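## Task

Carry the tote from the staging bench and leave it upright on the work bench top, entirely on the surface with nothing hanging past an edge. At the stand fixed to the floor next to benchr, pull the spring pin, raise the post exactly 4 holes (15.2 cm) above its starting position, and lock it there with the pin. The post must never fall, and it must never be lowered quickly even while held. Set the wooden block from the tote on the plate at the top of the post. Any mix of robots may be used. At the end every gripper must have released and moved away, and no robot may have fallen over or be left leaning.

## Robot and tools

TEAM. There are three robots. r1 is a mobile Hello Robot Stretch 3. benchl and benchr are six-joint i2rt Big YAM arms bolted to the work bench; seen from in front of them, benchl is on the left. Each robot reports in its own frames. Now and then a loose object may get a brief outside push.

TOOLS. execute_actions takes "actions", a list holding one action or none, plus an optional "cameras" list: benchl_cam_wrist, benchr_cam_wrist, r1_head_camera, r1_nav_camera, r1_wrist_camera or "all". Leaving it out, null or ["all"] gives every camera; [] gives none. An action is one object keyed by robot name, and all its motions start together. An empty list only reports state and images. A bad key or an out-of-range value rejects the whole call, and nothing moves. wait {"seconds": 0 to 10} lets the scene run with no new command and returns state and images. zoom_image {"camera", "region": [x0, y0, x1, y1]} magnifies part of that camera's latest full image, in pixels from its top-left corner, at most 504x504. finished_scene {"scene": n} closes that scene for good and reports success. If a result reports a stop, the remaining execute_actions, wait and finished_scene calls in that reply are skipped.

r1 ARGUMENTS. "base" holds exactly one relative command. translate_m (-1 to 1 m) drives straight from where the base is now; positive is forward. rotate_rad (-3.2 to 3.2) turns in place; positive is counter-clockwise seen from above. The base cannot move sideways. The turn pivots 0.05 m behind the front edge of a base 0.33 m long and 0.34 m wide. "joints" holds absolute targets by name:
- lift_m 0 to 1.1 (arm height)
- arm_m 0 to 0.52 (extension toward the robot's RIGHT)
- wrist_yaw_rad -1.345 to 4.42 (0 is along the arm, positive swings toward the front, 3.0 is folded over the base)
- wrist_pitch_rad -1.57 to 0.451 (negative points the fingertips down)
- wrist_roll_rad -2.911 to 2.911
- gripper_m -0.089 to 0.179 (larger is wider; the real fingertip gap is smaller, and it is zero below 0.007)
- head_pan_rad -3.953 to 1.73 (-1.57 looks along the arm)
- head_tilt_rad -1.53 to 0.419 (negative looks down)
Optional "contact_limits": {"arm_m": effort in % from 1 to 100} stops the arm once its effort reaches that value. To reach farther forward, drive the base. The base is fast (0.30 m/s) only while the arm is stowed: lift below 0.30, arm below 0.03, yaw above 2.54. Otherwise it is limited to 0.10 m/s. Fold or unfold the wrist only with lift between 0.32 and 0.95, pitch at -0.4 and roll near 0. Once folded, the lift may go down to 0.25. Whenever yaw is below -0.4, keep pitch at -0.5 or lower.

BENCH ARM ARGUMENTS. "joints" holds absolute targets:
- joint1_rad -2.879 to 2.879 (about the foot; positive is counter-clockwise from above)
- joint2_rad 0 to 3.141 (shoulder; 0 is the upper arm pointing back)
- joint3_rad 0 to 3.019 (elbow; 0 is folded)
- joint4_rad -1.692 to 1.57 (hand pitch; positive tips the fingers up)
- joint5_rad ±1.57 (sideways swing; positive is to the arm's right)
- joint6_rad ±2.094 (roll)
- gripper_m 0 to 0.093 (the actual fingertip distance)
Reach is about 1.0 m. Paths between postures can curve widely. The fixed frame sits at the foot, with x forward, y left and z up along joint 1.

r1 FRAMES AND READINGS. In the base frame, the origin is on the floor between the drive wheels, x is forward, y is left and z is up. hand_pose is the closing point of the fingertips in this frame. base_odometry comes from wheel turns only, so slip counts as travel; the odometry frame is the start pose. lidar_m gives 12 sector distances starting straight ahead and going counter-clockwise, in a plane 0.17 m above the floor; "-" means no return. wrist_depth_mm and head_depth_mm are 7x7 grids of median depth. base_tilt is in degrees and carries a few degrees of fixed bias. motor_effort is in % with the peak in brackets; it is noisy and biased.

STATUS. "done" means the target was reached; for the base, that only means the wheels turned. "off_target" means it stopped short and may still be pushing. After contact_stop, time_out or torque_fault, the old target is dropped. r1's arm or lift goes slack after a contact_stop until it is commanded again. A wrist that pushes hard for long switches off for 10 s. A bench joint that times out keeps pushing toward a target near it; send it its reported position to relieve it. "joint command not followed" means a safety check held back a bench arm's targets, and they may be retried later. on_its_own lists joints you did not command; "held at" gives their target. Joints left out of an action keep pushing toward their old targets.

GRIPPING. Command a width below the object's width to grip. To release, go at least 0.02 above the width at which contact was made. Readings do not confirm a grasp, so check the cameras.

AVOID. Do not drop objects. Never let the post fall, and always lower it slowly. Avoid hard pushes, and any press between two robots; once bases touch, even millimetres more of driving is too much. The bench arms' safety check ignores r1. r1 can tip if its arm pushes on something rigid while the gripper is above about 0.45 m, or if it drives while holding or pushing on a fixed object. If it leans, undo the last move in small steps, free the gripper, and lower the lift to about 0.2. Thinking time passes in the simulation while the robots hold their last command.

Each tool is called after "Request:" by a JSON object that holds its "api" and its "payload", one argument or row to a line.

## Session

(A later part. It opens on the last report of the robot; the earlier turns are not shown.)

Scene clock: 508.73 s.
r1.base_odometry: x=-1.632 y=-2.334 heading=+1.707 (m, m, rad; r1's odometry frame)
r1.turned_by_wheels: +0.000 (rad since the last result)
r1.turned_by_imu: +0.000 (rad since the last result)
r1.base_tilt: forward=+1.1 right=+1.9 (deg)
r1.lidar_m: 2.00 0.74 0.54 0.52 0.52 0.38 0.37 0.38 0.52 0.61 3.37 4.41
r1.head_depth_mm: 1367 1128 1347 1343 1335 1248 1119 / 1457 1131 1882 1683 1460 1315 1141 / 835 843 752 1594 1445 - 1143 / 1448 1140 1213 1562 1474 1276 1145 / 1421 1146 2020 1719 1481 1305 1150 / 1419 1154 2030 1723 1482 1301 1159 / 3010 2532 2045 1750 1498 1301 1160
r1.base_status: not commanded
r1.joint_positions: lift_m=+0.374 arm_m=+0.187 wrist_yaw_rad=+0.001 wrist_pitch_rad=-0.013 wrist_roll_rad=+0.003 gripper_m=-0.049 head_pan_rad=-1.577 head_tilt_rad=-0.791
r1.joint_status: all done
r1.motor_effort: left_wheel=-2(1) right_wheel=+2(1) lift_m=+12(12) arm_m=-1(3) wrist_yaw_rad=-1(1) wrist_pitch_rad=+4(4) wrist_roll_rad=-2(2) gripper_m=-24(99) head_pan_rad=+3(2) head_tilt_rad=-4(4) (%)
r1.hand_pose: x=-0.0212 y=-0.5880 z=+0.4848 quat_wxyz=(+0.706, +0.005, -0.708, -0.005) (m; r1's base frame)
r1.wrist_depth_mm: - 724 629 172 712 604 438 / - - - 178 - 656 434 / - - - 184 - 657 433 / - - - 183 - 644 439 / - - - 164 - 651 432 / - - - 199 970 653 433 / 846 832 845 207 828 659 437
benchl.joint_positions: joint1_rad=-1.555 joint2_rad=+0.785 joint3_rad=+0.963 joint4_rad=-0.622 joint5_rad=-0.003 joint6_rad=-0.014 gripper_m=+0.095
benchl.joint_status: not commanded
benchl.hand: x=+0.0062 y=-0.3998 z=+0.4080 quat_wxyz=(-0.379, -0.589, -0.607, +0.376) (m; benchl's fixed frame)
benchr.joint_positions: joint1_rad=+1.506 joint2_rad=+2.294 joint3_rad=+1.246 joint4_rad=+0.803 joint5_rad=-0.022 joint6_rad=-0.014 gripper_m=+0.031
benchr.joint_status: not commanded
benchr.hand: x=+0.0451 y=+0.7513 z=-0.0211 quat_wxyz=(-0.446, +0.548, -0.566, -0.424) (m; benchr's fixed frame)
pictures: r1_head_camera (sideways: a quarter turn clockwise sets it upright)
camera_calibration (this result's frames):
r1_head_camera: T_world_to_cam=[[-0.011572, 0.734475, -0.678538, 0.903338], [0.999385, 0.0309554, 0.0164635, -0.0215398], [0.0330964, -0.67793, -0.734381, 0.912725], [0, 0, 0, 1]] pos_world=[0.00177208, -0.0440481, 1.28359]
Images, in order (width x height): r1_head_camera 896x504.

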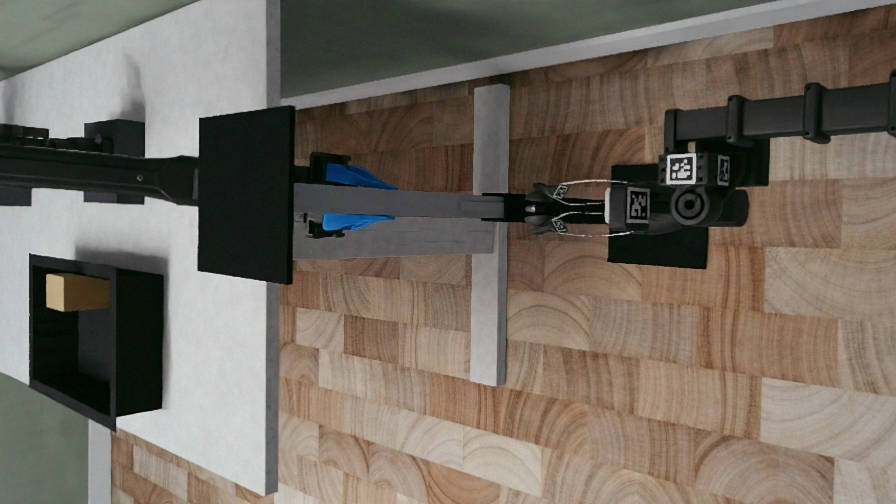

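The post has lifted slightly off the pin. Pull.

Request:
{"api": "execute_actions", "payload": {
  "actions": [
    {"r1":{"joints":{"arm_m":0.172}}}
  ],
  "cameras": ["r1_head_camera"]
}}

Request:
{"api": "zoom_image", "payload": {
  "camera": "r1_head_camera",
  "region": [470, 150, 620, 270]
}}

Scene clock: 515.43 s.
r1.base_odometry: x=-1.632 y=-2.334 heading=+1.707 (m, m, rad; r1's odometry frame)
r1.turned_by_wheels: +0.000 (rad since the last result)
r1.turned_by_imu: +0.001 (rad since the last result)
r1.base_tilt: forward=+1.0 right=+1.9 (deg)
r1.lidar_m: 2.00 0.74 0.54 0.52 0.52 0.38 0.37 0.38 0.52 0.61 3.36 4.42
r1.head_depth_mm: 1370 1123 1349 1352 1334 1239 1132 / 1450 1132 1902 1682 1479 1307 1146 / 829 847 753 1595 1436 - 1148 / 1459 1145 1213 1561 1482 1288 1153 / 1424 1148 2024 1728 1492 1291 1154 / 1464 1160 2035 1728 1486 1299 1151 / 2975 2525 2040 1745 1486 1308 1157
r1.base_status: not commanded
r1.joint_positions: lift_m=+0.374 arm_m=+0.172 wrist_yaw_rad=+0.001 wrist_pitch_rad=-0.012 wrist_roll_rad=+0.003 gripper_m=-0.037 head_pan_rad=-1.577 head_tilt_rad=-0.791
r1.joint_status: all done
r1.on_its_own: gripper_m is held at -0.038, not at your -0.050, by its stall guard, which is not easing now
r1.motor_effort: left_wheel=-2(2) right_wheel=+1(2) lift_m=+12(12) arm_m=-4(7) wrist_yaw_rad=-1(2) wrist_pitch_rad=+3(4) wrist_roll_rad=-2(2) gripper_m=-17(20) head_pan_rad=+2(2) head_tilt_rad=-4(4) (%)
r1.hand_pose: x=-0.0211 y=-0.5733 z=+0.4852 quat_wxyz=(+0.706, +0.005, -0.708, -0.004) (m; r1's base frame)
r1.wrist_depth_mm: - 707 626 188 714 594 433 / - - - 194 - 674 434 / - - - 200 - 644 440 / - - - 199 - 665 438 / - - - - - 658 435 / - - - 216 962 644 438 / 845 832 859 223 821 650 434
benchl.joint_positions: joint1_rad=-1.555 joint2_rad=+0.785 joint3_rad=+0.963 joint4_rad=-0.622 joint5_rad=-0.003 joint6_rad=-0.014 gripper_m=+0.095
benchl.joint_status: not commanded
benchl.hand: x=+0.0062 y=-0.3998 z=+0.4080 quat_wxyz=(-0.379, -0.589, -0.607, +0.376) (m; benchl's fixed frame)
benchr.joint_positions: joint1_rad=+1.506 joint2_rad=+2.294 joint3_rad=+1.246 joint4_rad=+0.803 joint5_rad=-0.022 joint6_rad=-0.014 gripper_m=+0.031
benchr.joint_status: not commanded
benchr.hand: x=+0.0451 y=+0.7513 z=-0.0211 quat_wxyz=(-0.446, +0.548, -0.566, -0.424) (m; benchr's fixed frame)
pictures: r1_head_camera (sideways: a quarter turn clockwise sets it upright)
camera_calibration (this result's frames):
r1_head_camera: T_world_to_cam=[[-0.0115718, 0.734475, -0.678537, 0.903338], [0.999385, 0.0309551, 0.0164635, -0.0215398], [0.0330962, -0.67793, -0.734381, 0.912725], [0, 0, 0, 1]] pos_world=[0.00177207, -0.0440481, 1.28359]
Images, in order (width x height): r1_head_camera 896x504.

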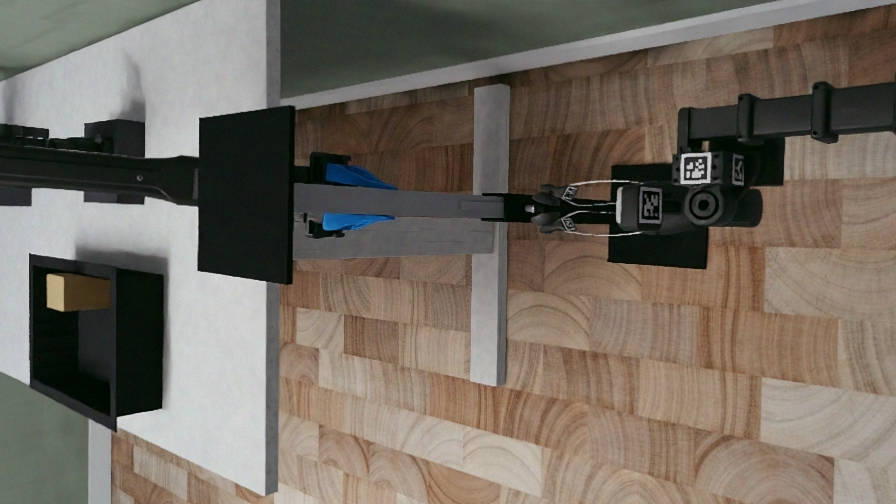

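Region (470, 150, 620, 270) of r1_head_camera's 896x504 image, scaled by 3.360, with more detail than that image has; it fills the top 403 rows of this view, and the rest is white.

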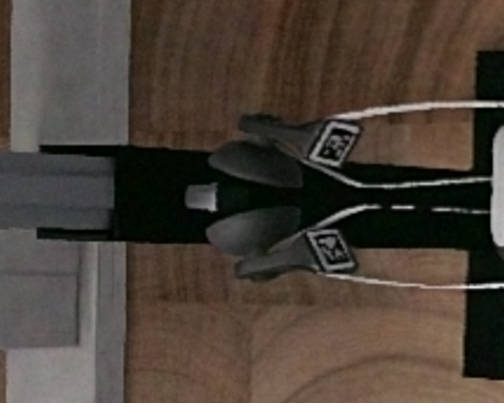

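Request:
{"api": "execute_actions", "payload": {
  "actions": [
    {"r1":{"joints":{"gripper_m":0.05}},"benchr":{"joints":{"joint2_rad":2.21}}}
  ],
  "cameras": []
}}

Request:
{"api": "execute_actions", "payload": {
  "actions": [
    {"r1":{"joints":{"arm_m":0.187}}}
  ],
  "cameras": []
}}

Request:
{"api": "execute_actions", "payload": {
  "actions": [
    {"r1":{"joints":{"gripper_m":-0.05}}}
  ],
  "cameras": []
}}

Request:
{"api": "execute_actions", "payload": {
  "actions": [
    {"r1":{"joints":{"arm_m":0.177}}}
  ],
  "cameras": ["r1_head_camera"]
}}

Request:
{"api": "zoom_image", "payload": {
  "camera": "r1_head_camera",
  "region": [470, 150, 620, 270]
}}

Scene clock: 527.30 s.
r1.base_odometry: x=-1.632 y=-2.334 heading=+1.707 (m, m, rad; r1's odometry frame)
r1.turned_by_wheels: +0.000 (rad since the last result)
r1.turned_by_imu: +0.001 (rad since the last result)
r1.base_tilt: forward=+1.0 right=+2.0 (deg)
r1.lidar_m: 2.00 0.74 0.54 0.52 0.52 0.38 0.37 0.38 0.52 0.61 3.37 4.40
r1.head_depth_mm: 1366 1132 1349 1336 1319 1243 1129 / 1448 1127 1893 1660 1478 1311 1146 / 830 845 752 1593 1439 - 1144 / 1455 1142 1182 1553 1480 1281 1146 / 1421 1143 2035 1735 1484 1300 1150 / 1461 1151 2033 1727 1490 1297 1150 / 3012 2535 2035 1742 1494 1300 1158
r1.base_status: not commanded
r1.joint_positions: lift_m=+0.374 arm_m=+0.172 wrist_yaw_rad=+0.001 wrist_pitch_rad=-0.015 wrist_roll_rad=+0.003 gripper_m=+0.050 head_pan_rad=-1.577 head_tilt_rad=-0.791
r1.joint_status: all done
r1.motor_effort: left_wheel=-1(2) right_wheel=+1(1) lift_m=+12(12) arm_m=-2(4) wrist_yaw_rad=-1(1) wrist_pitch_rad=+4(4) wrist_roll_rad=-2(2) gripper_m=+0(80) head_pan_rad=+2(2) head_tilt_rad=-4(4) (%)
r1.hand_pose: x=-0.0211 y=-0.5731 z=+0.4843 quat_wxyz=(+0.706, +0.006, -0.708, -0.005) (m; r1's base frame)
r1.wrist_depth_mm: - 746 635 187 718 608 432 / - - - 194 - 648 433 / - - - 197 - 641 429 / - - - 200 - 653 437 / - - - 206 - 653 434 / - - - 216 - 654 438 / 836 827 777 223 768 595 438
benchl.joint_positions: joint1_rad=-1.555 joint2_rad=+0.785 joint3_rad=+0.963 joint4_rad=-0.622 joint5_rad=-0.003 joint6_rad=-0.014 gripper_m=+0.095
benchl.joint_status: not commanded
benchl.hand: x=+0.0062 y=-0.3998 z=+0.4080 quat_wxyz=(-0.379, -0.589, -0.607, +0.376) (m; benchl's fixed frame)
benchr.joint_positions: joint1_rad=+1.506 joint2_rad=+2.294 joint3_rad=+1.246 joint4_rad=+0.803 joint5_rad=-0.022 joint6_rad=-0.014 gripper_m=+0.031
benchr.joint_status: all done
benchr.hand: x=+0.0451 y=+0.7513 z=-0.0211 quat_wxyz=(-0.446, +0.548, -0.566, -0.424) (m; benchr's fixed frame)
pictures: none
No camera images: the call's "cameras" was empty. Leave "cameras" out to get every camera's image.

Scene clock: 528.23 s.
r1.base_odometry: x=-1.632 y=-2.334 heading=+1.707 (m, m, rad; r1's odometry frame)
r1.turned_by_wheels: +0.000 (rad since the last result)
r1.turned_by_imu: +0.000 (rad since the last result)
r1.base_tilt: forward=+1.1 right=+2.0 (deg)
r1.lidar_m: 2.00 0.74 0.54 0.52 0.52 0.38 0.37 0.38 0.52 0.61 3.35 4.42
r1.head_depth_mm: 1366 1124 1346 1344 1325 1243 1121 / 1446 1134 1878 1688 1474 1310 1150 / 831 847 754 1601 1441 - 1143 / 1454 1134 1188 1571 1479 1274 1153 / 1418 1148 2032 1729 1476 1297 1147 / 1454 1161 2036 1717 1486 1296 1154 / 2980 2517 2023 1749 1480 1297 1157
r1.base_status: not commanded
r1.joint_positions: lift_m=+0.374 arm_m=+0.187 wrist_yaw_rad=+0.001 wrist_pitch_rad=-0.016 wrist_roll_rad=+0.003 gripper_m=+0.050 head_pan_rad=-1.577 head_tilt_rad=-0.791
r1.joint_status: all done
r1.motor_effort: left_wheel=-2(1) right_wheel=+1(1) lift_m=+12(12) arm_m=+3(2) wrist_yaw_rad=-1(1) wrist_pitch_rad=+4(4) wrist_roll_rad=-2(2) gripper_m=-1(0) head_pan_rad=+2(1) head_tilt_rad=-4(4) (%)
r1.hand_pose: x=-0.0212 y=-0.5876 z=+0.4842 quat_wxyz=(+0.706, +0.006, -0.708, -0.005) (m; r1's base frame)
r1.wrist_depth_mm: - 746 640 172 724 603 433 / - - - 179 - 661 431 / - - - 184 - 655 433 / - - - 184 - 661 437 / - - - 190 - 641 436 / - - - 200 - 664 439 / 831 830 841 207 822 606 438
benchl.joint_positions: joint1_rad=-1.555 joint2_rad=+0.785 joint3_rad=+0.963 joint4_rad=-0.622 joint5_rad=-0.003 joint6_rad=-0.014 gripper_m=+0.095
benchl.joint_status: not commanded
benchl.hand: x=+0.0062 y=-0.3998 z=+0.4080 quat_wxyz=(-0.379, -0.589, -0.607, +0.376) (m; benchl's fixed frame)
benchr.joint_positions: joint1_rad=+1.506 joint2_rad=+2.294 joint3_rad=+1.246 joint4_rad=+0.803 joint5_rad=-0.022 joint6_rad=-0.014 gripper_m=+0.031
benchr.joint_status: not commanded
benchr.hand: x=+0.0451 y=+0.7513 z=-0.0211 quat_wxyz=(-0.446, +0.548, -0.566, -0.424) (m; benchr's fixed frame)
pictures: none
No camera images: the call's "cameras" was empty. Leave "cameras" out to get every camera's image.

Scene clock: 529.73 s.
r1.base_odometry: x=-1.632 y=-2.334 heading=+1.707 (m, m, rad; r1's odometry frame)
r1.turned_by_wheels: +0.000 (rad since the last result)
r1.turned_by_imu: +0.000 (rad since the last result)
r1.base_tilt: forward=+1.1 right=+2.0 (deg)
r1.lidar_m: 2.00 0.74 0.54 0.52 0.52 0.38 0.37 0.38 0.52 0.61 3.37 4.42
r1.head_depth_mm: 1373 1126 1345 1337 1333 1233 1128 / 1435 1139 1906 1681 1472 1319 1143 / 830 846 753 1594 1444 - 1146 / 1457 1140 1211 1557 1474 1281 1149 / 1414 1144 2035 1738 1465 1295 1157 / 1432 1143 2035 1734 1482 1297 1150 / 2979 2572 2043 1738 1483 1300 1158
r1.base_status: not commanded
r1.joint_positions: lift_m=+0.374 arm_m=+0.187 wrist_yaw_rad=+0.001 wrist_pitch_rad=-0.013 wrist_roll_rad=+0.003 gripper_m=-0.049 head_pan_rad=-1.577 head_tilt_rad=-0.791
r1.joint_status: all done
r1.motor_effort: left_wheel=-2(1) right_wheel=+2(1) lift_m=+12(12) arm_m=-1(3) wrist_yaw_rad=-1(2) wrist_pitch_rad=+4(4) wrist_roll_rad=-2(2) gripper_m=-23(99) head_pan_rad=+3(3) head_tilt_rad=-4(5) (%)
r1.hand_pose: x=-0.0212 y=-0.5880 z=+0.4848 quat_wxyz=(+0.706, +0.005, -0.708, -0.005) (m; r1's base frame)
r1.wrist_depth_mm: - 728 632 172 711 602 436 / - - - 179 - 651 437 / - - - 183 - 655 432 / - - - 183 - 655 439 / - - - 164 - 645 430 / - - - 198 986 657 431 / 838 854 827 208 833 651 434
benchl.joint_positions: joint1_rad=-1.555 joint2_rad=+0.785 joint3_rad=+0.963 joint4_rad=-0.622 joint5_rad=-0.003 joint6_rad=-0.014 gripper_m=+0.095
benchl.joint_status: not commanded
benchl.hand: x=+0.0062 y=-0.3998 z=+0.4080 quat_wxyz=(-0.379, -0.589, -0.607, +0.376) (m; benchl's fixed frame)
benchr.joint_positions: joint1_rad=+1.506 joint2_rad=+2.294 joint3_rad=+1.246 joint4_rad=+0.803 joint5_rad=-0.022 joint6_rad=-0.014 gripper_m=+0.031
benchr.joint_status: not commanded
benchr.hand: x=+0.0451 y=+0.7513 z=-0.0211 quat_wxyz=(-0.446, +0.548, -0.566, -0.424) (m; benchr's fixed frame)
pictures: none
No camera images: the call's "cameras" was empty. Leave "cameras" out to get every camera's image.

Scene clock: 530.57 s.
r1.base_odometry: x=-1.632 y=-2.334 heading=+1.707 (m, m, rad; r1's odometry frame)
r1.turned_by_wheels: +0.000 (rad since the last result)
r1.turned_by_imu: +0.000 (rad since the last result)
r1.base_tilt: forward=+1.0 right=+1.9 (deg)
r1.lidar_m: 1.99 0.74 0.54 0.52 0.52 0.38 0.37 0.38 0.52 0.61 3.35 4.43
r1.head_depth_mm: 1373 1125 1338 1334 1329 1241 1126 / 1443 1128 1907 1689 1468 1314 1141 / 835 844 753 1592 1429 - 1145 / 1453 1133 1215 1561 1479 1279 1148 / 1415 1144 2034 1716 1485 1288 1150 / 1445 1147 2014 1739 1490 1298 1150 / 3044 2564 2034 1735 1491 1305 1157
r1.base_status: not commanded
r1.joint_positions: lift_m=+0.374 arm_m=+0.177 wrist_yaw_rad=+0.001 wrist_pitch_rad=-0.011 wrist_roll_rad=+0.003 gripper_m=-0.046 head_pan_rad=-1.577 head_tilt_rad=-0.791
r1.joint_status: all done
r1.motor_effort: left_wheel=-2(2) right_wheel=+1(1) lift_m=+12(12) arm_m=-4(8) wrist_yaw_rad=-2(1) wrist_pitch_rad=+3(3) wrist_roll_rad=-2(2) gripper_m=-21(24) head_pan_rad=+2(2) head_tilt_rad=-4(4) (%)
r1.hand_pose: x=-0.0211 y=-0.5784 z=+0.4855 quat_wxyz=(+0.706, +0.005, -0.708, -0.004) (m; r1's base frame)
r1.wrist_depth_mm: - 710 622 181 700 592 430 / - - - 188 - 640 434 / - - - 195 - 665 436 / - - - 194 - 630 437 / - - - 181 - 643 436 / - - - 208 966 640 434 / 844 844 853 218 824 648 435
benchl.joint_positions: joint1_rad=-1.555 joint2_rad=+0.785 joint3_rad=+0.963 joint4_rad=-0.622 joint5_rad=-0.003 joint6_rad=-0.014 gripper_m=+0.095
benchl.joint_status: not commanded
benchl.hand: x=+0.0062 y=-0.3998 z=+0.4080 quat_wxyz=(-0.379, -0.589, -0.607, +0.376) (m; benchl's fixed frame)
benchr.joint_positions: joint1_rad=+1.506 joint2_rad=+2.294 joint3_rad=+1.246 joint4_rad=+0.803 joint5_rad=-0.022 joint6_rad=-0.014 gripper_m=+0.031
benchr.joint_status: not commanded
benchr.hand: x=+0.0451 y=+0.7513 z=-0.0211 quat_wxyz=(-0.446, +0.548, -0.566, -0.424) (m; benchr's fixed frame)
pictures: r1_head_camera (sideways: a quarter turn clockwise sets it upright)
camera_calibration (this result's frames):
r1_head_camera: T_world_to_cam=[[-0.0115719, 0.734475, -0.678537, 0.903337], [0.999385, 0.0309553, 0.0164635, -0.0215398], [0.0330963, -0.67793, -0.734381, 0.912725], [0, 0, 0, 1]] pos_world=[0.00177208, -0.0440481, 1.28359]
Images, in order (width x height): r1_head_camera 896x504.

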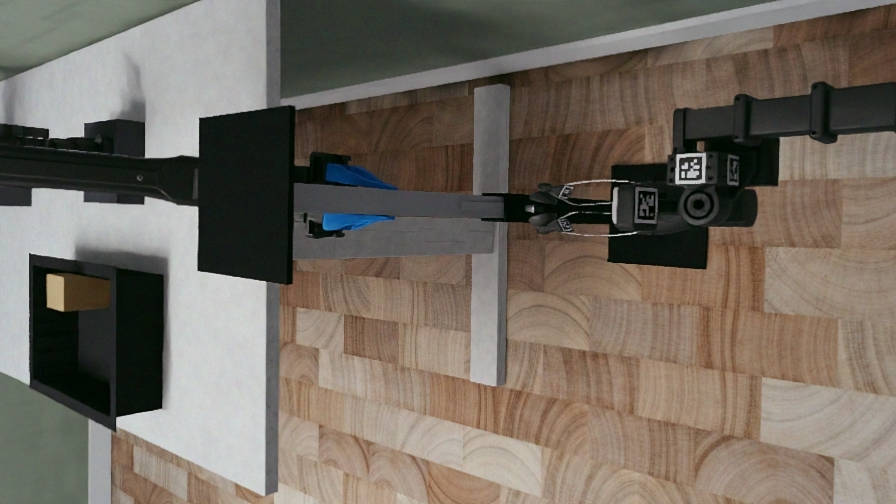

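Region (470, 150, 620, 270) of r1_head_camera's 896x504 image, scaled by 3.360, with more detail than that image has; it fills the top 403 rows of this view, and the rest is white.

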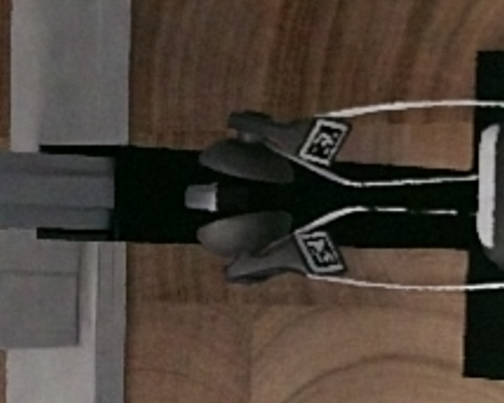

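Request:
{"api": "execute_actions", "payload": {
  "actions": [
    {"r1":{"joints":{"gripper_m":0.05}},"benchr":{"joints":{"joint2_rad":2.17}}}
  ],
  "cameras": []
}}

Request:
{"api": "execute_actions", "payload": {
  "actions": [
    {"r1":{"joints":{"arm_m":0.189}},"benchr":{"joints":{"joint2_rad":2.23}}}
  ],
  "cameras": ["r1_head_camera","benchr_cam_wrist"]
}}

Request:
{"api": "zoom_image", "payload": {
  "camera": "r1_head_camera",
  "region": [470, 150, 620, 270]
}}

Scene clock: 544.83 s.
r1.base_odometry: x=-1.632 y=-2.334 heading=+1.707 (m, m, rad; r1's odometry frame)
r1.turned_by_wheels: +0.000 (rad since the last result)
r1.turned_by_imu: +0.001 (rad since the last result)
r1.base_tilt: forward=+1.0 right=+1.9 (deg)
r1.lidar_m: 2.00 0.74 0.54 0.52 0.52 0.38 0.37 0.38 0.52 0.61 3.35 4.42
r1.head_depth_mm: 1366 1133 1343 1335 1328 1240 1130 / 1433 1129 1910 1684 1461 1312 1147 / 836 844 754 1609 1441 - 1148 / 1448 1142 1207 1559 1480 1280 1147 / 1420 1149 2037 1738 1482 1302 1151 / 1459 1148 2014 1730 1488 1301 1155 / 2974 2528 2050 1763 1494 1300 1157
r1.base_status: not commanded
r1.joint_positions: lift_m=+0.374 arm_m=+0.177 wrist_yaw_rad=+0.001 wrist_pitch_rad=-0.015 wrist_roll_rad=+0.003 gripper_m=+0.050 head_pan_rad=-1.577 head_tilt_rad=-0.791
r1.joint_status: all done
r1.motor_effort: left_wheel=-2(2) right_wheel=+2(1) lift_m=+11(11) arm_m=-2(4) wrist_yaw_rad=-1(1) wrist_pitch_rad=+4(4) wrist_roll_rad=-2(2) gripper_m=+0(79) head_pan_rad=+2(2) head_tilt_rad=-4(4) (%)
r1.hand_pose: x=-0.0211 y=-0.5781 z=+0.4843 quat_wxyz=(+0.706, +0.006, -0.708, -0.005) (m; r1's base frame)
r1.wrist_depth_mm: - 735 635 183 721 602 441 / - - - 189 - 647 435 / - - - 193 - 646 435 / - - - 194 - 657 435 / - - - 200 - 646 436 / - - - 211 - 650 438 / 824 841 827 218 833 612 437
benchl.joint_positions: joint1_rad=-1.555 joint2_rad=+0.785 joint3_rad=+0.963 joint4_rad=-0.622 joint5_rad=-0.003 joint6_rad=-0.014 gripper_m=+0.095
benchl.joint_status: not commanded
benchl.hand: x=+0.0062 y=-0.3998 z=+0.4080 quat_wxyz=(-0.379, -0.589, -0.607, +0.376) (m; benchl's fixed frame)
benchr.joint_positions: joint1_rad=+1.506 joint2_rad=+2.292 joint3_rad=+1.246 joint4_rad=+0.800 joint5_rad=-0.022 joint6_rad=-0.014 gripper_m=+0.031
benchr.joint_status: all done
benchr.hand: x=+0.0451 y=+0.7514 z=-0.0206 quat_wxyz=(-0.446, +0.548, -0.567, -0.424) (m; benchr's fixed frame)
pictures: none
No camera images: the call's "cameras" was empty. Leave "cameras" out to get every camera's image.

Scene clock: 545.70 s.
r1.base_odometry: x=-1.632 y=-2.334 heading=+1.707 (m, m, rad; r1's odometry frame)
r1.turned_by_wheels: +0.000 (rad since the last result)
r1.turned_by_imu: +0.000 (rad since the last result)
r1.base_tilt: forward=+1.1 right=+1.9 (deg)
r1.lidar_m: 2.00 0.74 0.54 0.52 0.52 0.38 0.37 0.38 0.52 0.61 3.38 4.41
r1.head_depth_mm: 1381 1133 1347 1335 1325 1241 1123 / 1443 1125 1894 1679 1473 1316 1141 / 832 847 753 1584 1453 - 1147 / 1450 1145 1217 1562 1475 1285 1150 / 1417 1144 2020 1732 1486 1288 1148 / 1460 1153 2027 1726 1472 1298 1155 / 3007 2538 2053 1763 1486 1299 1155
r1.base_status: not commanded
r1.joint_positions: lift_m=+0.374 arm_m=+0.189 wrist_yaw_rad=+0.001 wrist_pitch_rad=-0.016 wrist_roll_rad=+0.003 gripper_m=+0.050 head_pan_rad=-1.577 head_tilt_rad=-0.791
r1.joint_status: all done
r1.motor_effort: left_wheel=-1(2) right_wheel=+1(1) lift_m=+12(12) arm_m=+3(3) wrist_yaw_rad=-2(1) wrist_pitch_rad=+4(4) wrist_roll_rad=-2(2) gripper_m=+0(0) head_pan_rad=+1(2) head_tilt_rad=-4(4) (%)
r1.hand_pose: x=-0.0211 y=-0.5896 z=+0.4842 quat_wxyz=(+0.706, +0.006, -0.708, -0.005) (m; r1's base frame)
r1.wrist_depth_mm: - 729 647 171 740 602 434 / - - - 177 - 650 434 / - - - 182 - 646 440 / - - - 182 - 659 435 / - - - 186 - 650 436 / - - - 197 - 666 432 / 843 809 816 205 844 601 435
benchl.joint_positions: joint1_rad=-1.555 joint2_rad=+0.785 joint3_rad=+0.963 joint4_rad=-0.622 joint5_rad=-0.003 joint6_rad=-0.014 gripper_m=+0.095
benchl.joint_status: not commanded
benchl.hand: x=+0.0062 y=-0.3998 z=+0.4080 quat_wxyz=(-0.379, -0.589, -0.607, +0.376) (m; benchl's fixed frame)
benchr.joint_positions: joint1_rad=+1.506 joint2_rad=+2.292 joint3_rad=+1.246 joint4_rad=+0.800 joint5_rad=-0.022 joint6_rad=-0.014 gripper_m=+0.031
benchr.joint_status: all done
benchr.hand: x=+0.0451 y=+0.7514 z=-0.0206 quat_wxyz=(-0.446, +0.548, -0.567, -0.424) (m; benchr's fixed frame)
pictures: benchr_cam_wrist, r1_head_camera (sideways: a quarter turn clockwise sets it upright)
camera_calibration (this result's frames):
benchr_cam_wrist: T_world_to_cam=[[0.999139, -0.0405534, 0.00877439, -0.0140016], [-0.0252695, -0.762468, -0.646533, 0.567284], [0.0329093, 0.645754, -0.762836, -0.376576], [0, 0, 0, 1]] pos_world=[0.0407174, 0.675143, 0.0796243]
r1_head_camera: T_world_to_cam=[[-0.0115719, 0.734475, -0.678537, 0.903337], [0.999385, 0.0309553, 0.0164635, -0.0215398], [0.0330963, -0.67793, -0.734381, 0.912725], [0, 0, 0, 1]] pos_world=[0.00177208, -0.0440481, 1.28359]
Images, in order (width x height): benchr_cam_wrist 504x504, r1_head_camera 896x504.

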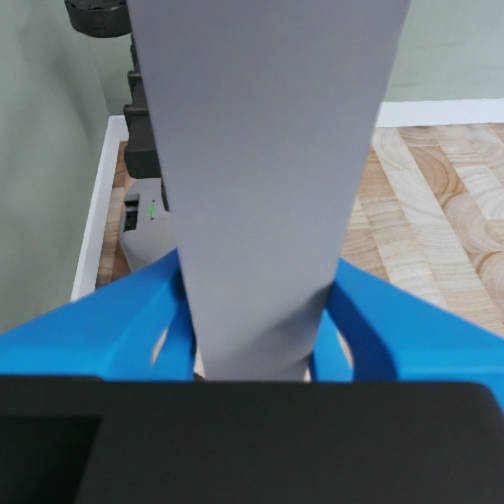

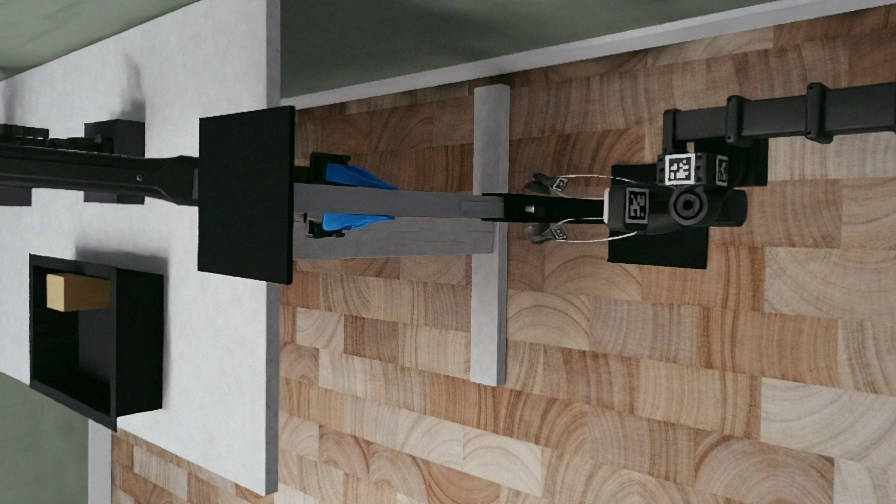

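Region (470, 150, 620, 270) of r1_head_camera's 896x504 image, scaled by 3.360, with more detail than that image has; it fills the top 403 rows of this view, and the rest is white.

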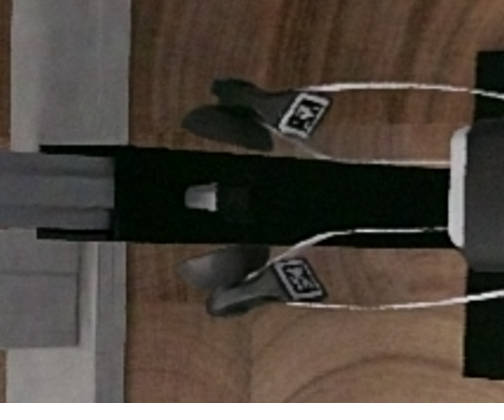

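Request:
{"api": "execute_actions", "payload": {
  "actions": [
    {"benchr":{"joints":{"joint2_rad":2.25}}}
  ],
  "cameras": []
}}

Request:
{"api": "execute_actions", "payload": {
  "actions": [
    {"benchr":{"joints":{"joint2_rad":2.265}}}
  ],
  "cameras": []
}}

Scene clock: 552.07 s.
r1.base_odometry: x=-1.632 y=-2.334 heading=+1.707 (m, m, rad; r1's odometry frame)
r1.turned_by_wheels: +0.000 (rad since the last result)
r1.turned_by_imu: +0.001 (rad since the last result)
r1.base_tilt: forward=+1.0 right=+1.9 (deg)
r1.lidar_m: 2.00 0.74 0.54 0.52 0.52 0.38 0.37 0.38 0.52 0.61 3.35 4.39
r1.head_depth_mm: 1354 1121 1347 1339 1327 1236 1130 / 1444 1129 1893 1685 1466 1313 1140 / 830 845 752 1596 1436 - 1151 / 1441 1145 1185 1550 1483 1278 1144 / 1419 1147 2024 1727 1483 1300 1150 / 1456 1151 2036 1737 1483 1295 1154 / 2980 2547 2040 1741 1481 1298 1162
r1.base_status: not commanded
r1.joint_positions: lift_m=+0.374 arm_m=+0.189 wrist_yaw_rad=+0.001 wrist_pitch_rad=-0.016 wrist_roll_rad=+0.003 gripper_m=+0.050 head_pan_rad=-1.577 head_tilt_rad=-0.791
r1.joint_status: not commanded
r1.motor_effort: left_wheel=-2(2) right_wheel=+1(2) lift_m=+12(12) arm_m=+3(3) wrist_yaw_rad=-2(1) wrist_pitch_rad=+4(4) wrist_roll_rad=-2(2) gripper_m=+0(0) head_pan_rad=+3(1) head_tilt_rad=-4(4) (%)
r1.hand_pose: x=-0.0211 y=-0.5896 z=+0.4842 quat_wxyz=(+0.706, +0.006, -0.708, -0.005) (m; r1's base frame)
r1.wrist_depth_mm: - 736 638 171 729 602 434 / - - - 177 - 661 437 / - - - 182 - 664 433 / - - - 182 - 657 437 / - - - 186 - 655 437 / - - - 196 - 654 438 / 832 830 829 206 839 609 434
benchl.joint_positions: joint1_rad=-1.555 joint2_rad=+0.785 joint3_rad=+0.963 joint4_rad=-0.622 joint5_rad=-0.003 joint6_rad=-0.014 gripper_m=+0.095
benchl.joint_status: not commanded
benchl.hand: x=+0.0062 y=-0.3998 z=+0.4080 quat_wxyz=(-0.379, -0.589, -0.607, +0.376) (m; benchl's fixed frame)
benchr.joint_positions: joint1_rad=+1.506 joint2_rad=+2.293 joint3_rad=+1.246 joint4_rad=+0.800 joint5_rad=-0.022 joint6_rad=-0.014 gripper_m=+0.031
benchr.joint_status: all done
benchr.hand: x=+0.0451 y=+0.7513 z=-0.0212 quat_wxyz=(-0.446, +0.548, -0.567, -0.424) (m; benchr's fixed frame)
pictures: none
No camera images: the call's "cameras" was empty. Leave "cameras" out to get every camera's image.

Scene clock: 552.50 s.
r1.base_odometry: x=-1.632 y=-2.334 heading=+1.707 (m, m, rad; r1's odometry frame)
r1.turned_by_wheels: +0.000 (rad since the last result)
r1.turned_by_imu: +0.000 (rad since the last result)
r1.base_tilt: forward=+1.0 right=+1.9 (deg)
r1.lidar_m: 2.00 0.74 0.54 0.52 0.52 0.38 0.37 0.38 0.52 0.61 3.35 4.43
r1.head_depth_mm: 1370 1125 1338 1340 1329 1241 1129 / 1439 1133 1919 1683 1477 1318 1146 / 832 842 756 1599 1446 - 1146 / 1448 1143 1183 1555 1486 1276 1144 / 1419 1142 2017 1720 1475 1306 1158 / 1458 1147 2032 1744 1483 1298 1159 / 3002 2532 2034 1737 1484 1300 1155
r1.base_status: not commanded
r1.joint_positions: lift_m=+0.374 arm_m=+0.189 wrist_yaw_rad=+0.001 wrist_pitch_rad=-0.016 wrist_roll_rad=+0.003 gripper_m=+0.050 head_pan_rad=-1.577 head_tilt_rad=-0.791
r1.joint_status: not commanded
r1.motor_effort: left_wheel=-1(2) right_wheel=+1(1) lift_m=+12(12) arm_m=+3(3) wrist_yaw_rad=-2(1) wrist_pitch_rad=+4(4) wrist_roll_rad=-2(2) gripper_m=+0(1) head_pan_rad=+2(2) head_tilt_rad=-4(4) (%)
r1.hand_pose: x=-0.0211 y=-0.5896 z=+0.4842 quat_wxyz=(+0.706, +0.006, -0.708, -0.005) (m; r1's base frame)
r1.wrist_depth_mm: - 738 627 170 735 619 434 / - - - 177 - 655 435 / - - - 181 - 641 439 / - - - 181 - 648 431 / - - - 186 - 646 429 / - - - 196 - 651 434 / 815 822 840 205 828 601 434
benchl.joint_positions: joint1_rad=-1.555 joint2_rad=+0.785 joint3_rad=+0.963 joint4_rad=-0.622 joint5_rad=-0.003 joint6_rad=-0.014 gripper_m=+0.095
benchl.joint_status: not commanded
benchl.hand: x=+0.0062 y=-0.3998 z=+0.4080 quat_wxyz=(-0.379, -0.589, -0.607, +0.376) (m; benchl's fixed frame)
benchr.joint_positions: joint1_rad=+1.506 joint2_rad=+2.294 joint3_rad=+1.246 joint4_rad=+0.800 joint5_rad=-0.022 joint6_rad=-0.014 gripper_m=+0.031
benchr.joint_status: all done
benchr.hand: x=+0.0451 y=+0.7512 z=-0.0217 quat_wxyz=(-0.445, +0.549, -0.567, -0.423) (m; benchr's fixed frame)
pictures: none
No camera images: the call's "cameras" was empty. Leave "cameras" out to get every camera's image.

Request:
{"api": "execute_actions", "payload": {
  "actions": [
    {"r1":{"joints":{"gripper_m":-0.05}},"benchr":{"joints":{"joint2_rad":2.24}}}
  ],
  "cameras": []
}}

Request:
{"api": "execute_actions", "payload": {
  "actions": [
    {"r1":{"joints":{"arm_m":0.179}}}
  ],
  "cameras": ["r1_head_camera"]
}}

Request:
{"api": "zoom_image", "payload": {
  "camera": "r1_head_camera",
  "region": [470, 150, 620, 270]
}}

Scene clock: 560.17 s.
r1.base_odometry: x=-1.632 y=-2.334 heading=+1.707 (m, m, rad; r1's odometry frame)
r1.turned_by_wheels: +0.000 (rad since the last result)
r1.turned_by_imu: +0.001 (rad since the last result)
r1.base_tilt: forward=+1.1 right=+2.0 (deg)
r1.lidar_m: 2.00 0.74 0.54 0.52 0.52 0.38 0.37 0.38 0.52 0.61 3.36 4.40
r1.head_depth_mm: 1363 1129 1352 1341 1322 1243 1129 / 1451 1132 1900 1661 1477 1309 1143 / 833 845 753 1599 1449 - 1153 / 1449 1141 1214 1565 1477 1287 1152 / 1421 1149 2045 1720 1467 1300 1156 / 1421 1152 2042 1729 1487 1304 1147 / 3018 2550 2059 1754 1489 1300 1161
r1.base_status: not commanded
r1.joint_positions: lift_m=+0.374 arm_m=+0.189 wrist_yaw_rad=+0.001 wrist_pitch_rad=-0.014 wrist_roll_rad=+0.003 gripper_m=-0.049 head_pan_rad=-1.577 head_tilt_rad=-0.791
r1.joint_status: all done
r1.motor_effort: left_wheel=-1(2) right_wheel=+1(2) lift_m=+12(12) arm_m=-1(3) wrist_yaw_rad=-1(2) wrist_pitch_rad=+4(4) wrist_roll_rad=-2(2) gripper_m=-23(97) head_pan_rad=+2(2) head_tilt_rad=-4(4) (%)
r1.hand_pose: x=-0.0211 y=-0.5900 z=+0.4848 quat_wxyz=(+0.706, +0.006, -0.708, -0.005) (m; r1's base frame)
r1.wrist_depth_mm: - 729 626 171 722 615 439 / - - - 176 - 652 437 / - - - 182 - 654 438 / - - - 181 - 666 434 / - - - 183 - 636 436 / - - - 195 982 654 433 / 834 838 854 203 842 652 436
benchl.joint_positions: joint1_rad=-1.555 joint2_rad=+0.785 joint3_rad=+0.963 joint4_rad=-0.622 joint5_rad=-0.003 joint6_rad=-0.014 gripper_m=+0.095
benchl.joint_status: not commanded
benchl.hand: x=+0.0062 y=-0.3998 z=+0.4080 quat_wxyz=(-0.379, -0.589, -0.607, +0.376) (m; benchl's fixed frame)
benchr.joint_positions: joint1_rad=+1.506 joint2_rad=+2.294 joint3_rad=+1.246 joint4_rad=+0.800 joint5_rad=-0.022 joint6_rad=-0.014 gripper_m=+0.031
benchr.joint_status: all done
benchr.hand: x=+0.0451 y=+0.7512 z=-0.0217 quat_wxyz=(-0.445, +0.549, -0.567, -0.423) (m; benchr's fixed frame)
pictures: none
No camera images: the call's "cameras" was empty. Leave "cameras" out to get every camera's image.

Scene clock: 561.00 s.
r1.base_odometry: x=-1.632 y=-2.334 heading=+1.707 (m, m, rad; r1's odometry frame)
r1.turned_by_wheels: +0.000 (rad since the last result)
r1.turned_by_imu: +0.000 (rad since the last result)
r1.base_tilt: forward=+1.1 right=+2.0 (deg)
r1.lidar_m: 2.00 0.74 0.54 0.52 0.52 0.38 0.37 0.38 0.52 0.61 3.38 4.41
r1.head_depth_mm: 1366 1128 1335 1339 1320 1242 1128 / 1439 1133 1897 1679 1476 1311 1146 / 835 844 753 1605 1448 - 1142 / 1459 1147 1211 1567 1491 1286 1143 / 1426 1145 2029 1717 1476 1301 1156 / 1466 1154 2032 1747 1489 1297 1158 / 2982 2578 2021 1743 1481 1299 1155
r1.base_status: not commanded
r1.joint_positions: lift_m=+0.374 arm_m=+0.180 wrist_yaw_rad=+0.001 wrist_pitch_rad=-0.010 wrist_roll_rad=+0.003 gripper_m=-0.046 head_pan_rad=-1.577 head_tilt_rad=-0.791
r1.joint_status: all done
r1.motor_effort: left_wheel=-2(2) right_wheel=+2(1) lift_m=+12(12) arm_m=-5(9) wrist_yaw_rad=-2(1) wrist_pitch_rad=+2(3) wrist_roll_rad=-2(2) gripper_m=-22(23) head_pan_rad=+2(2) head_tilt_rad=-5(4) (%)
r1.hand_pose: x=-0.0211 y=-0.5805 z=+0.4856 quat_wxyz=(+0.706, +0.004, -0.708, -0.003) (m; r1's base frame)
r1.wrist_depth_mm: - 700 609 180 715 607 435 / - - - 187 - 650 432 / - - - 193 - 643 441 / - - - 192 - 667 435 / - - - 175 - 656 436 / - - - 206 939 640 432 / 819 830 825 215 832 663 429
benchl.joint_positions: joint1_rad=-1.555 joint2_rad=+0.785 joint3_rad=+0.963 joint4_rad=-0.622 joint5_rad=-0.003 joint6_rad=-0.014 gripper_m=+0.095
benchl.joint_status: not commanded
benchl.hand: x=+0.0062 y=-0.3998 z=+0.4080 quat_wxyz=(-0.379, -0.589, -0.607, +0.376) (m; benchl's fixed frame)
benchr.joint_positions: joint1_rad=+1.506 joint2_rad=+2.294 joint3_rad=+1.246 joint4_rad=+0.800 joint5_rad=-0.022 joint6_rad=-0.014 gripper_m=+0.031
benchr.joint_status: not commanded
benchr.hand: x=+0.0451 y=+0.7512 z=-0.0217 quat_wxyz=(-0.445, +0.549, -0.567, -0.423) (m; benchr's fixed frame)
pictures: r1_head_camera (sideways: a quarter turn clockwise sets it upright)
camera_calibration (this result's frames):
r1_head_camera: T_world_to_cam=[[-0.0115719, 0.734475, -0.678537, 0.903338], [0.999385, 0.0309553, 0.0164635, -0.0215398], [0.0330963, -0.67793, -0.734381, 0.912725], [0, 0, 0, 1]] pos_world=[0.00177208, -0.0440481, 1.28359]
Images, in order (width x height): r1_head_camera 896x504.

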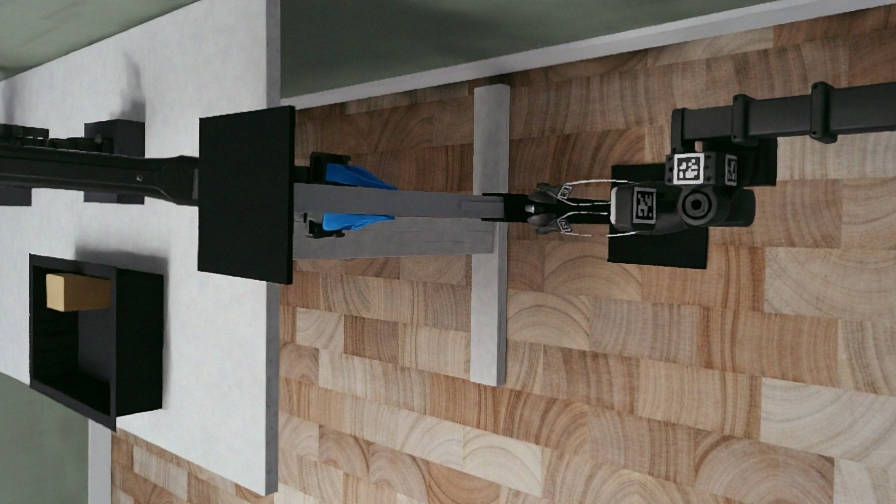

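Region (470, 150, 620, 270) of r1_head_camera's 896x504 image, scaled by 3.360, with more detail than that image has; it fills the top 403 rows of this view, and the rest is white.

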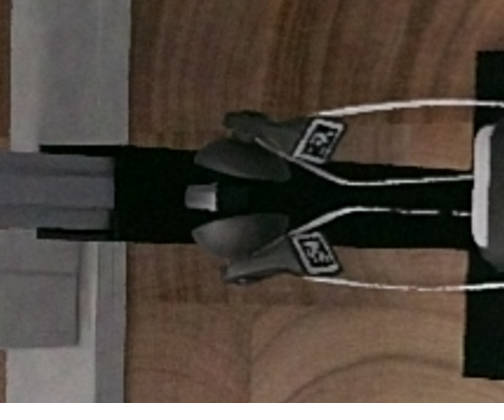

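Request:
{"api": "execute_actions", "payload": {
  "actions": [
    {"r1":{"joints":{"gripper_m":0.05}},"benchr":{"joints":{"joint2_rad":2.28}}}
  ],
  "cameras": []
}}

Request:
{"api": "execute_actions", "payload": {
  "actions": [
    {"r1":{"joints":{"arm_m":0.188,"lift_m":0.368}}}
  ],
  "cameras": []
}}

Request:
{"api": "execute_actions", "payload": {
  "actions": [
    {"r1":{"joints":{"gripper_m":-0.05}},"benchr":{"joints":{"joint2_rad":2.25}}}
  ],
  "cameras": ["r1_wrist_camera"]
}}

Request:
{"api": "execute_actions", "payload": {
  "actions": [
    {"r1":{"joints":{"arm_m":0.179}}}
  ],
  "cameras": ["r1_head_camera"]
}}

Request:
{"api": "zoom_image", "payload": {
  "camera": "r1_head_camera",
  "region": [470, 150, 620, 270]
}}

Scene clock: 573.30 s.
r1.base_odometry: x=-1.632 y=-2.334 heading=+1.707 (m, m, rad; r1's odometry frame)
r1.turned_by_wheels: +0.000 (rad since the last result)
r1.turned_by_imu: +0.001 (rad since the last result)
r1.base_tilt: forward=+1.0 right=+2.0 (deg)
r1.lidar_m: 2.00 0.74 0.54 0.52 0.52 0.38 0.37 0.38 0.52 0.61 3.36 4.38
r1.head_depth_mm: 1355 1129 1342 1336 1342 1245 1128 / 1432 1133 1889 1672 1468 1299 1149 / 833 844 754 1597 1449 - 1137 / 1437 1143 1185 1565 1458 1283 1144 / 1425 1147 2012 1717 1476 1296 1156 / 1468 1142 2017 1735 1493 1304 1154 / 2981 2529 2033 1744 1501 1297 1156
r1.base_status: not commanded
r1.joint_positions: lift_m=+0.374 arm_m=+0.179 wrist_yaw_rad=+0.001 wrist_pitch_rad=-0.015 wrist_roll_rad=+0.003 gripper_m=+0.050 head_pan_rad=-1.577 head_tilt_rad=-0.791
r1.joint_status: all done
r1.motor_effort: left_wheel=-2(2) right_wheel=+1(1) lift_m=+12(12) arm_m=-2(5) wrist_yaw_rad=-1(2) wrist_pitch_rad=+4(4) wrist_roll_rad=-2(2) gripper_m=+0(79) head_pan_rad=+2(2) head_tilt_rad=-4(4) (%)
r1.hand_pose: x=-0.0211 y=-0.5801 z=+0.4843 quat_wxyz=(+0.706, +0.006, -0.708, -0.005) (m; r1's base frame)
r1.wrist_depth_mm: - 735 632 181 735 609 439 / - - - 186 - 646 438 / - - - 190 - 645 437 / - - - 192 - 650 431 / - - - 197 984 653 432 / - - - 207 - 651 431 / 819 845 840 217 838 611 436
benchl.joint_positions: joint1_rad=-1.555 joint2_rad=+0.785 joint3_rad=+0.963 joint4_rad=-0.622 joint5_rad=-0.003 joint6_rad=-0.014 gripper_m=+0.095
benchl.joint_status: not commanded
benchl.hand: x=+0.0062 y=-0.3998 z=+0.4080 quat_wxyz=(-0.379, -0.589, -0.607, +0.376) (m; benchl's fixed frame)
benchr.joint_positions: joint1_rad=+1.506 joint2_rad=+2.297 joint3_rad=+1.246 joint4_rad=+0.800 joint5_rad=-0.022 joint6_rad=-0.014 gripper_m=+0.031
benchr.joint_status: all done
benchr.hand: x=+0.0451 y=+0.7506 z=-0.0245 quat_wxyz=(-0.444, +0.549, -0.568, -0.422) (m; benchr's fixed frame)
pictures: none
No camera images: the call's "cameras" was empty. Leave "cameras" out to get every camera's image.

Scene clock: 574.10 s.
r1.base_odometry: x=-1.632 y=-2.334 heading=+1.707 (m, m, rad; r1's odometry frame)
r1.turned_by_wheels: +0.000 (rad since the last result)
r1.turned_by_imu: +0.000 (rad since the last result)
r1.base_tilt: forward=+1.1 right=+1.9 (deg)
r1.lidar_m: 2.00 0.73 0.54 0.52 0.52 0.38 0.37 0.38 0.52 0.61 3.36 4.45
r1.head_depth_mm: 1375 1125 1349 1337 1324 1242 1124 / 1442 1132 1908 1675 1463 1310 1138 / 832 844 754 1603 1441 - 1149 / 1448 1146 1187 1563 1478 1275 1147 / 1418 1146 2032 1731 1476 1290 1146 / 1457 1141 2041 1743 1483 1298 1159 / 2978 2538 2033 1749 1489 1296 1156
r1.base_status: not commanded
r1.joint_positions: lift_m=+0.369 arm_m=+0.188 wrist_yaw_rad=+0.001 wrist_pitch_rad=-0.016 wrist_roll_rad=+0.003 gripper_m=+0.050 head_pan_rad=-1.577 head_tilt_rad=-0.791
r1.joint_status: all done
r1.motor_effort: left_wheel=-1(2) right_wheel=+1(1) lift_m=+12(15) arm_m=+3(4) wrist_yaw_rad=-1(2) wrist_pitch_rad=+5(4) wrist_roll_rad=-2(2) gripper_m=+0(0) head_pan_rad=+2(2) head_tilt_rad=-4(4) (%)
r1.hand_pose: x=-0.0211 y=-0.5885 z=+0.4791 quat_wxyz=(+0.706, +0.007, -0.708, -0.005) (m; r1's base frame)
r1.wrist_depth_mm: - 769 668 172 758 611 434 / - - - 178 - 658 432 / - - - 182 - 650 434 / - - - 182 - 640 443 / - - - 185 - 655 435 / - - - 198 - 643 433 / 816 804 816 206 810 606 438
benchl.joint_positions: joint1_rad=-1.555 joint2_rad=+0.785 joint3_rad=+0.963 joint4_rad=-0.622 joint5_rad=-0.003 joint6_rad=-0.014 gripper_m=+0.095
benchl.joint_status: not commanded
benchl.hand: x=+0.0062 y=-0.3998 z=+0.4080 quat_wxyz=(-0.379, -0.589, -0.607, +0.376) (m; benchl's fixed frame)
benchr.joint_positions: joint1_rad=+1.506 joint2_rad=+2.297 joint3_rad=+1.246 joint4_rad=+0.800 joint5_rad=-0.022 joint6_rad=-0.014 gripper_m=+0.031
benchr.joint_status: not commanded
benchr.hand: x=+0.0451 y=+0.7506 z=-0.0245 quat_wxyz=(-0.444, +0.549, -0.568, -0.422) (m; benchr's fixed frame)
pictures: none
No camera images: the call's "cameras" was empty. Leave "cameras" out to get every camera's image.

Scene clock: 575.60 s.
r1.base_odometry: x=-1.632 y=-2.334 heading=+1.707 (m, m, rad; r1's odometry frame)
r1.turned_by_wheels: +0.000 (rad since the last result)
r1.turned_by_imu: +0.000 (rad since the last result)
r1.base_tilt: forward=+1.1 right=+2.0 (deg)
r1.lidar_m: 2.00 0.74 0.54 0.52 0.52 0.38 0.37 0.38 0.52 0.61 3.36 4.42
r1.head_depth_mm: 1363 1128 1350 1331 1342 1241 1123 / 1433 1136 1896 1677 1478 1312 1136 / 833 840 755 1594 1443 - 1148 / 1463 1135 1186 1553 1469 1287 1154 / 1423 1148 2015 1720 1487 1300 1152 / 1429 1143 2027 1749 1483 1305 1155 / 3043 2533 2044 1725 1489 1300 1157
r1.base_status: not commanded
r1.joint_positions: lift_m=+0.369 arm_m=+0.188 wrist_yaw_rad=+0.001 wrist_pitch_rad=-0.016 wrist_roll_rad=+0.003 gripper_m=-0.049 head_pan_rad=-1.577 head_tilt_rad=-0.791
r1.joint_status: all done
r1.motor_effort: left_wheel=-1(2) right_wheel=+1(1) lift_m=+11(12) arm_m=-1(3) wrist_yaw_rad=-1(2) wrist_pitch_rad=+5(5) wrist_roll_rad=-2(2) gripper_m=-23(99) head_pan_rad=+2(2) head_tilt_rad=-4(4) (%)
r1.hand_pose: x=-0.0211 y=-0.5889 z=+0.4791 quat_wxyz=(+0.706, +0.007, -0.708, -0.005) (m; r1's base frame)
r1.wrist_depth_mm: - 783 669 171 754 614 432 / - - - 177 - 653 436 / - - - 181 - 663 431 / - - - 181 - 641 436 / - - - 155 - 658 434 / - - - 198 975 657 443 / 807 798 806 205 839 649 431
benchl.joint_positions: joint1_rad=-1.555 joint2_rad=+0.785 joint3_rad=+0.963 joint4_rad=-0.622 joint5_rad=-0.003 joint6_rad=-0.014 gripper_m=+0.095
benchl.joint_status: not commanded
benchl.hand: x=+0.0062 y=-0.3998 z=+0.4080 quat_wxyz=(-0.379, -0.589, -0.607, +0.376) (m; benchl's fixed frame)
benchr.joint_positions: joint1_rad=+1.506 joint2_rad=+2.297 joint3_rad=+1.246 joint4_rad=+0.800 joint5_rad=-0.022 joint6_rad=-0.014 gripper_m=+0.031
benchr.joint_status: all done
benchr.hand: x=+0.0451 y=+0.7506 z=-0.0245 quat_wxyz=(-0.444, +0.549, -0.568, -0.422) (m; benchr's fixed frame)
pictures: r1_wrist_camera
camera_calibration (this result's frames):
r1_wrist_camera: T_world_to_cam=[[-0.999998, 0.0000533957, 0.00199485, -0.0153704], [-0.00192848, 0.231149, -0.972916, 0.632088], [-0.000513058, -0.972918, -0.231149, -0.296929], [0, 0, 0, 1]] pos_world=[-0.0143038, -0.434994, 0.546365]
Images, in order (width x height): r1_wrist_camera 644x364.

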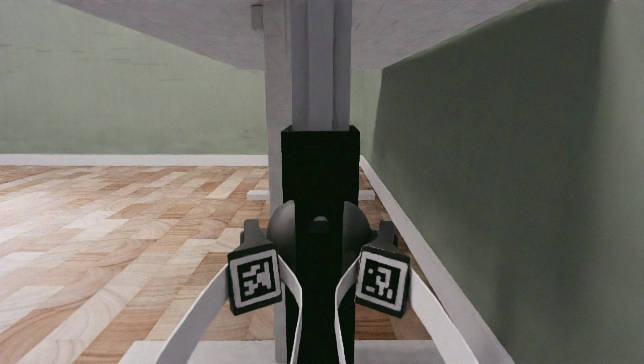

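Scene clock: 576.40 s.
r1.base_odometry: x=-1.632 y=-2.334 heading=+1.707 (m, m, rad; r1's odometry frame)
r1.turned_by_wheels: +0.000 (rad since the last result)
r1.turned_by_imu: +0.000 (rad since the last result)
r1.base_tilt: forward=+1.0 right=+1.9 (deg)
r1.lidar_m: 2.00 0.73 0.54 0.52 0.52 0.38 0.37 0.38 0.52 0.61 3.36 4.40
r1.head_depth_mm: 1376 1128 1333 1339 1325 1230 1122 / 1506 1130 1909 1676 1477 1311 1151 / 832 844 754 1599 1449 - 1150 / 1455 1141 1178 1554 1478 1274 1155 / 1419 1145 2006 1728 1488 1295 1147 / 1453 1150 2028 1737 1481 1292 1151 / 3043 2553 2026 1746 1491 1300 1161
r1.base_status: not commanded
r1.joint_positions: lift_m=+0.369 arm_m=+0.180 wrist_yaw_rad=+0.002 wrist_pitch_rad=-0.016 wrist_roll_rad=+0.003 gripper_m=-0.046 head_pan_rad=-1.577 head_tilt_rad=-0.791
r1.joint_status: all done
r1.motor_effort: left_wheel=-1(2) right_wheel=+1(1) lift_m=+12(12) arm_m=-5(8) wrist_yaw_rad=-2(2) wrist_pitch_rad=+4(4) wrist_roll_rad=-2(2) gripper_m=-22(23) head_pan_rad=+2(2) head_tilt_rad=-4(4) (%)
r1.hand_pose: x=-0.0210 y=-0.5804 z=+0.4792 quat_wxyz=(+0.706, +0.006, -0.708, -0.005) (m; r1's base frame)
r1.wrist_depth_mm: - 748 663 181 738 606 437 / - - - 187 - 656 436 / - - - 191 - 645 431 / - - - 191 - 646 434 / - - - 161 - 645 432 / - - - 207 968 652 433 / 814 830 806 215 776 657 433
benchl.joint_positions: joint1_rad=-1.555 joint2_rad=+0.785 joint3_rad=+0.963 joint4_rad=-0.622 joint5_rad=-0.003 joint6_rad=-0.014 gripper_m=+0.095
benchl.joint_status: not commanded
benchl.hand: x=+0.0062 y=-0.3998 z=+0.4080 quat_wxyz=(-0.379, -0.589, -0.607, +0.376) (m; benchl's fixed frame)
benchr.joint_positions: joint1_rad=+1.506 joint2_rad=+2.297 joint3_rad=+1.246 joint4_rad=+0.800 joint5_rad=-0.022 joint6_rad=-0.014 gripper_m=+0.031
benchr.joint_status: not commanded
benchr.hand: x=+0.0451 y=+0.7506 z=-0.0245 quat_wxyz=(-0.444, +0.549, -0.568, -0.422) (m; benchr's fixed frame)
pictures: r1_head_camera (sideways: a quarter turn clockwise sets it upright)
camera_calibration (this result's frames):
r1_head_camera: T_world_to_cam=[[-0.0115719, 0.734475, -0.678537, 0.903338], [0.999385, 0.0309553, 0.0164635, -0.0215398], [0.0330963, -0.67793, -0.734381, 0.912725], [0, 0, 0, 1]] pos_world=[0.00177208, -0.0440481, 1.28359]
Images, in order (width x height): r1_head_camera 896x504.

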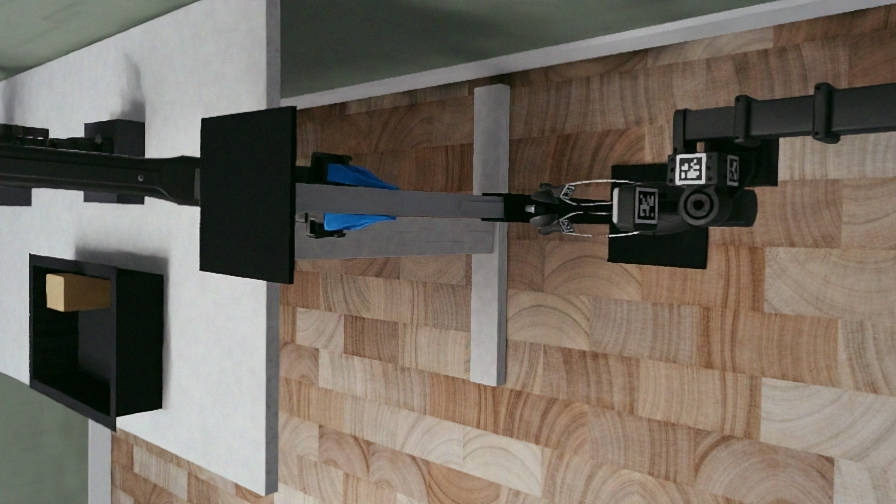

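Region (470, 150, 620, 270) of r1_head_camera's 896x504 image, scaled by 3.360, with more detail than that image has; it fills the top 403 rows of this view, and the rest is white.

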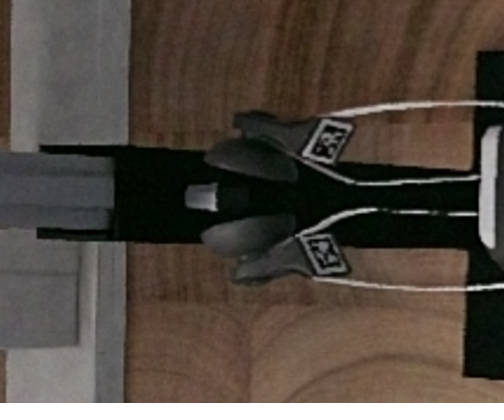

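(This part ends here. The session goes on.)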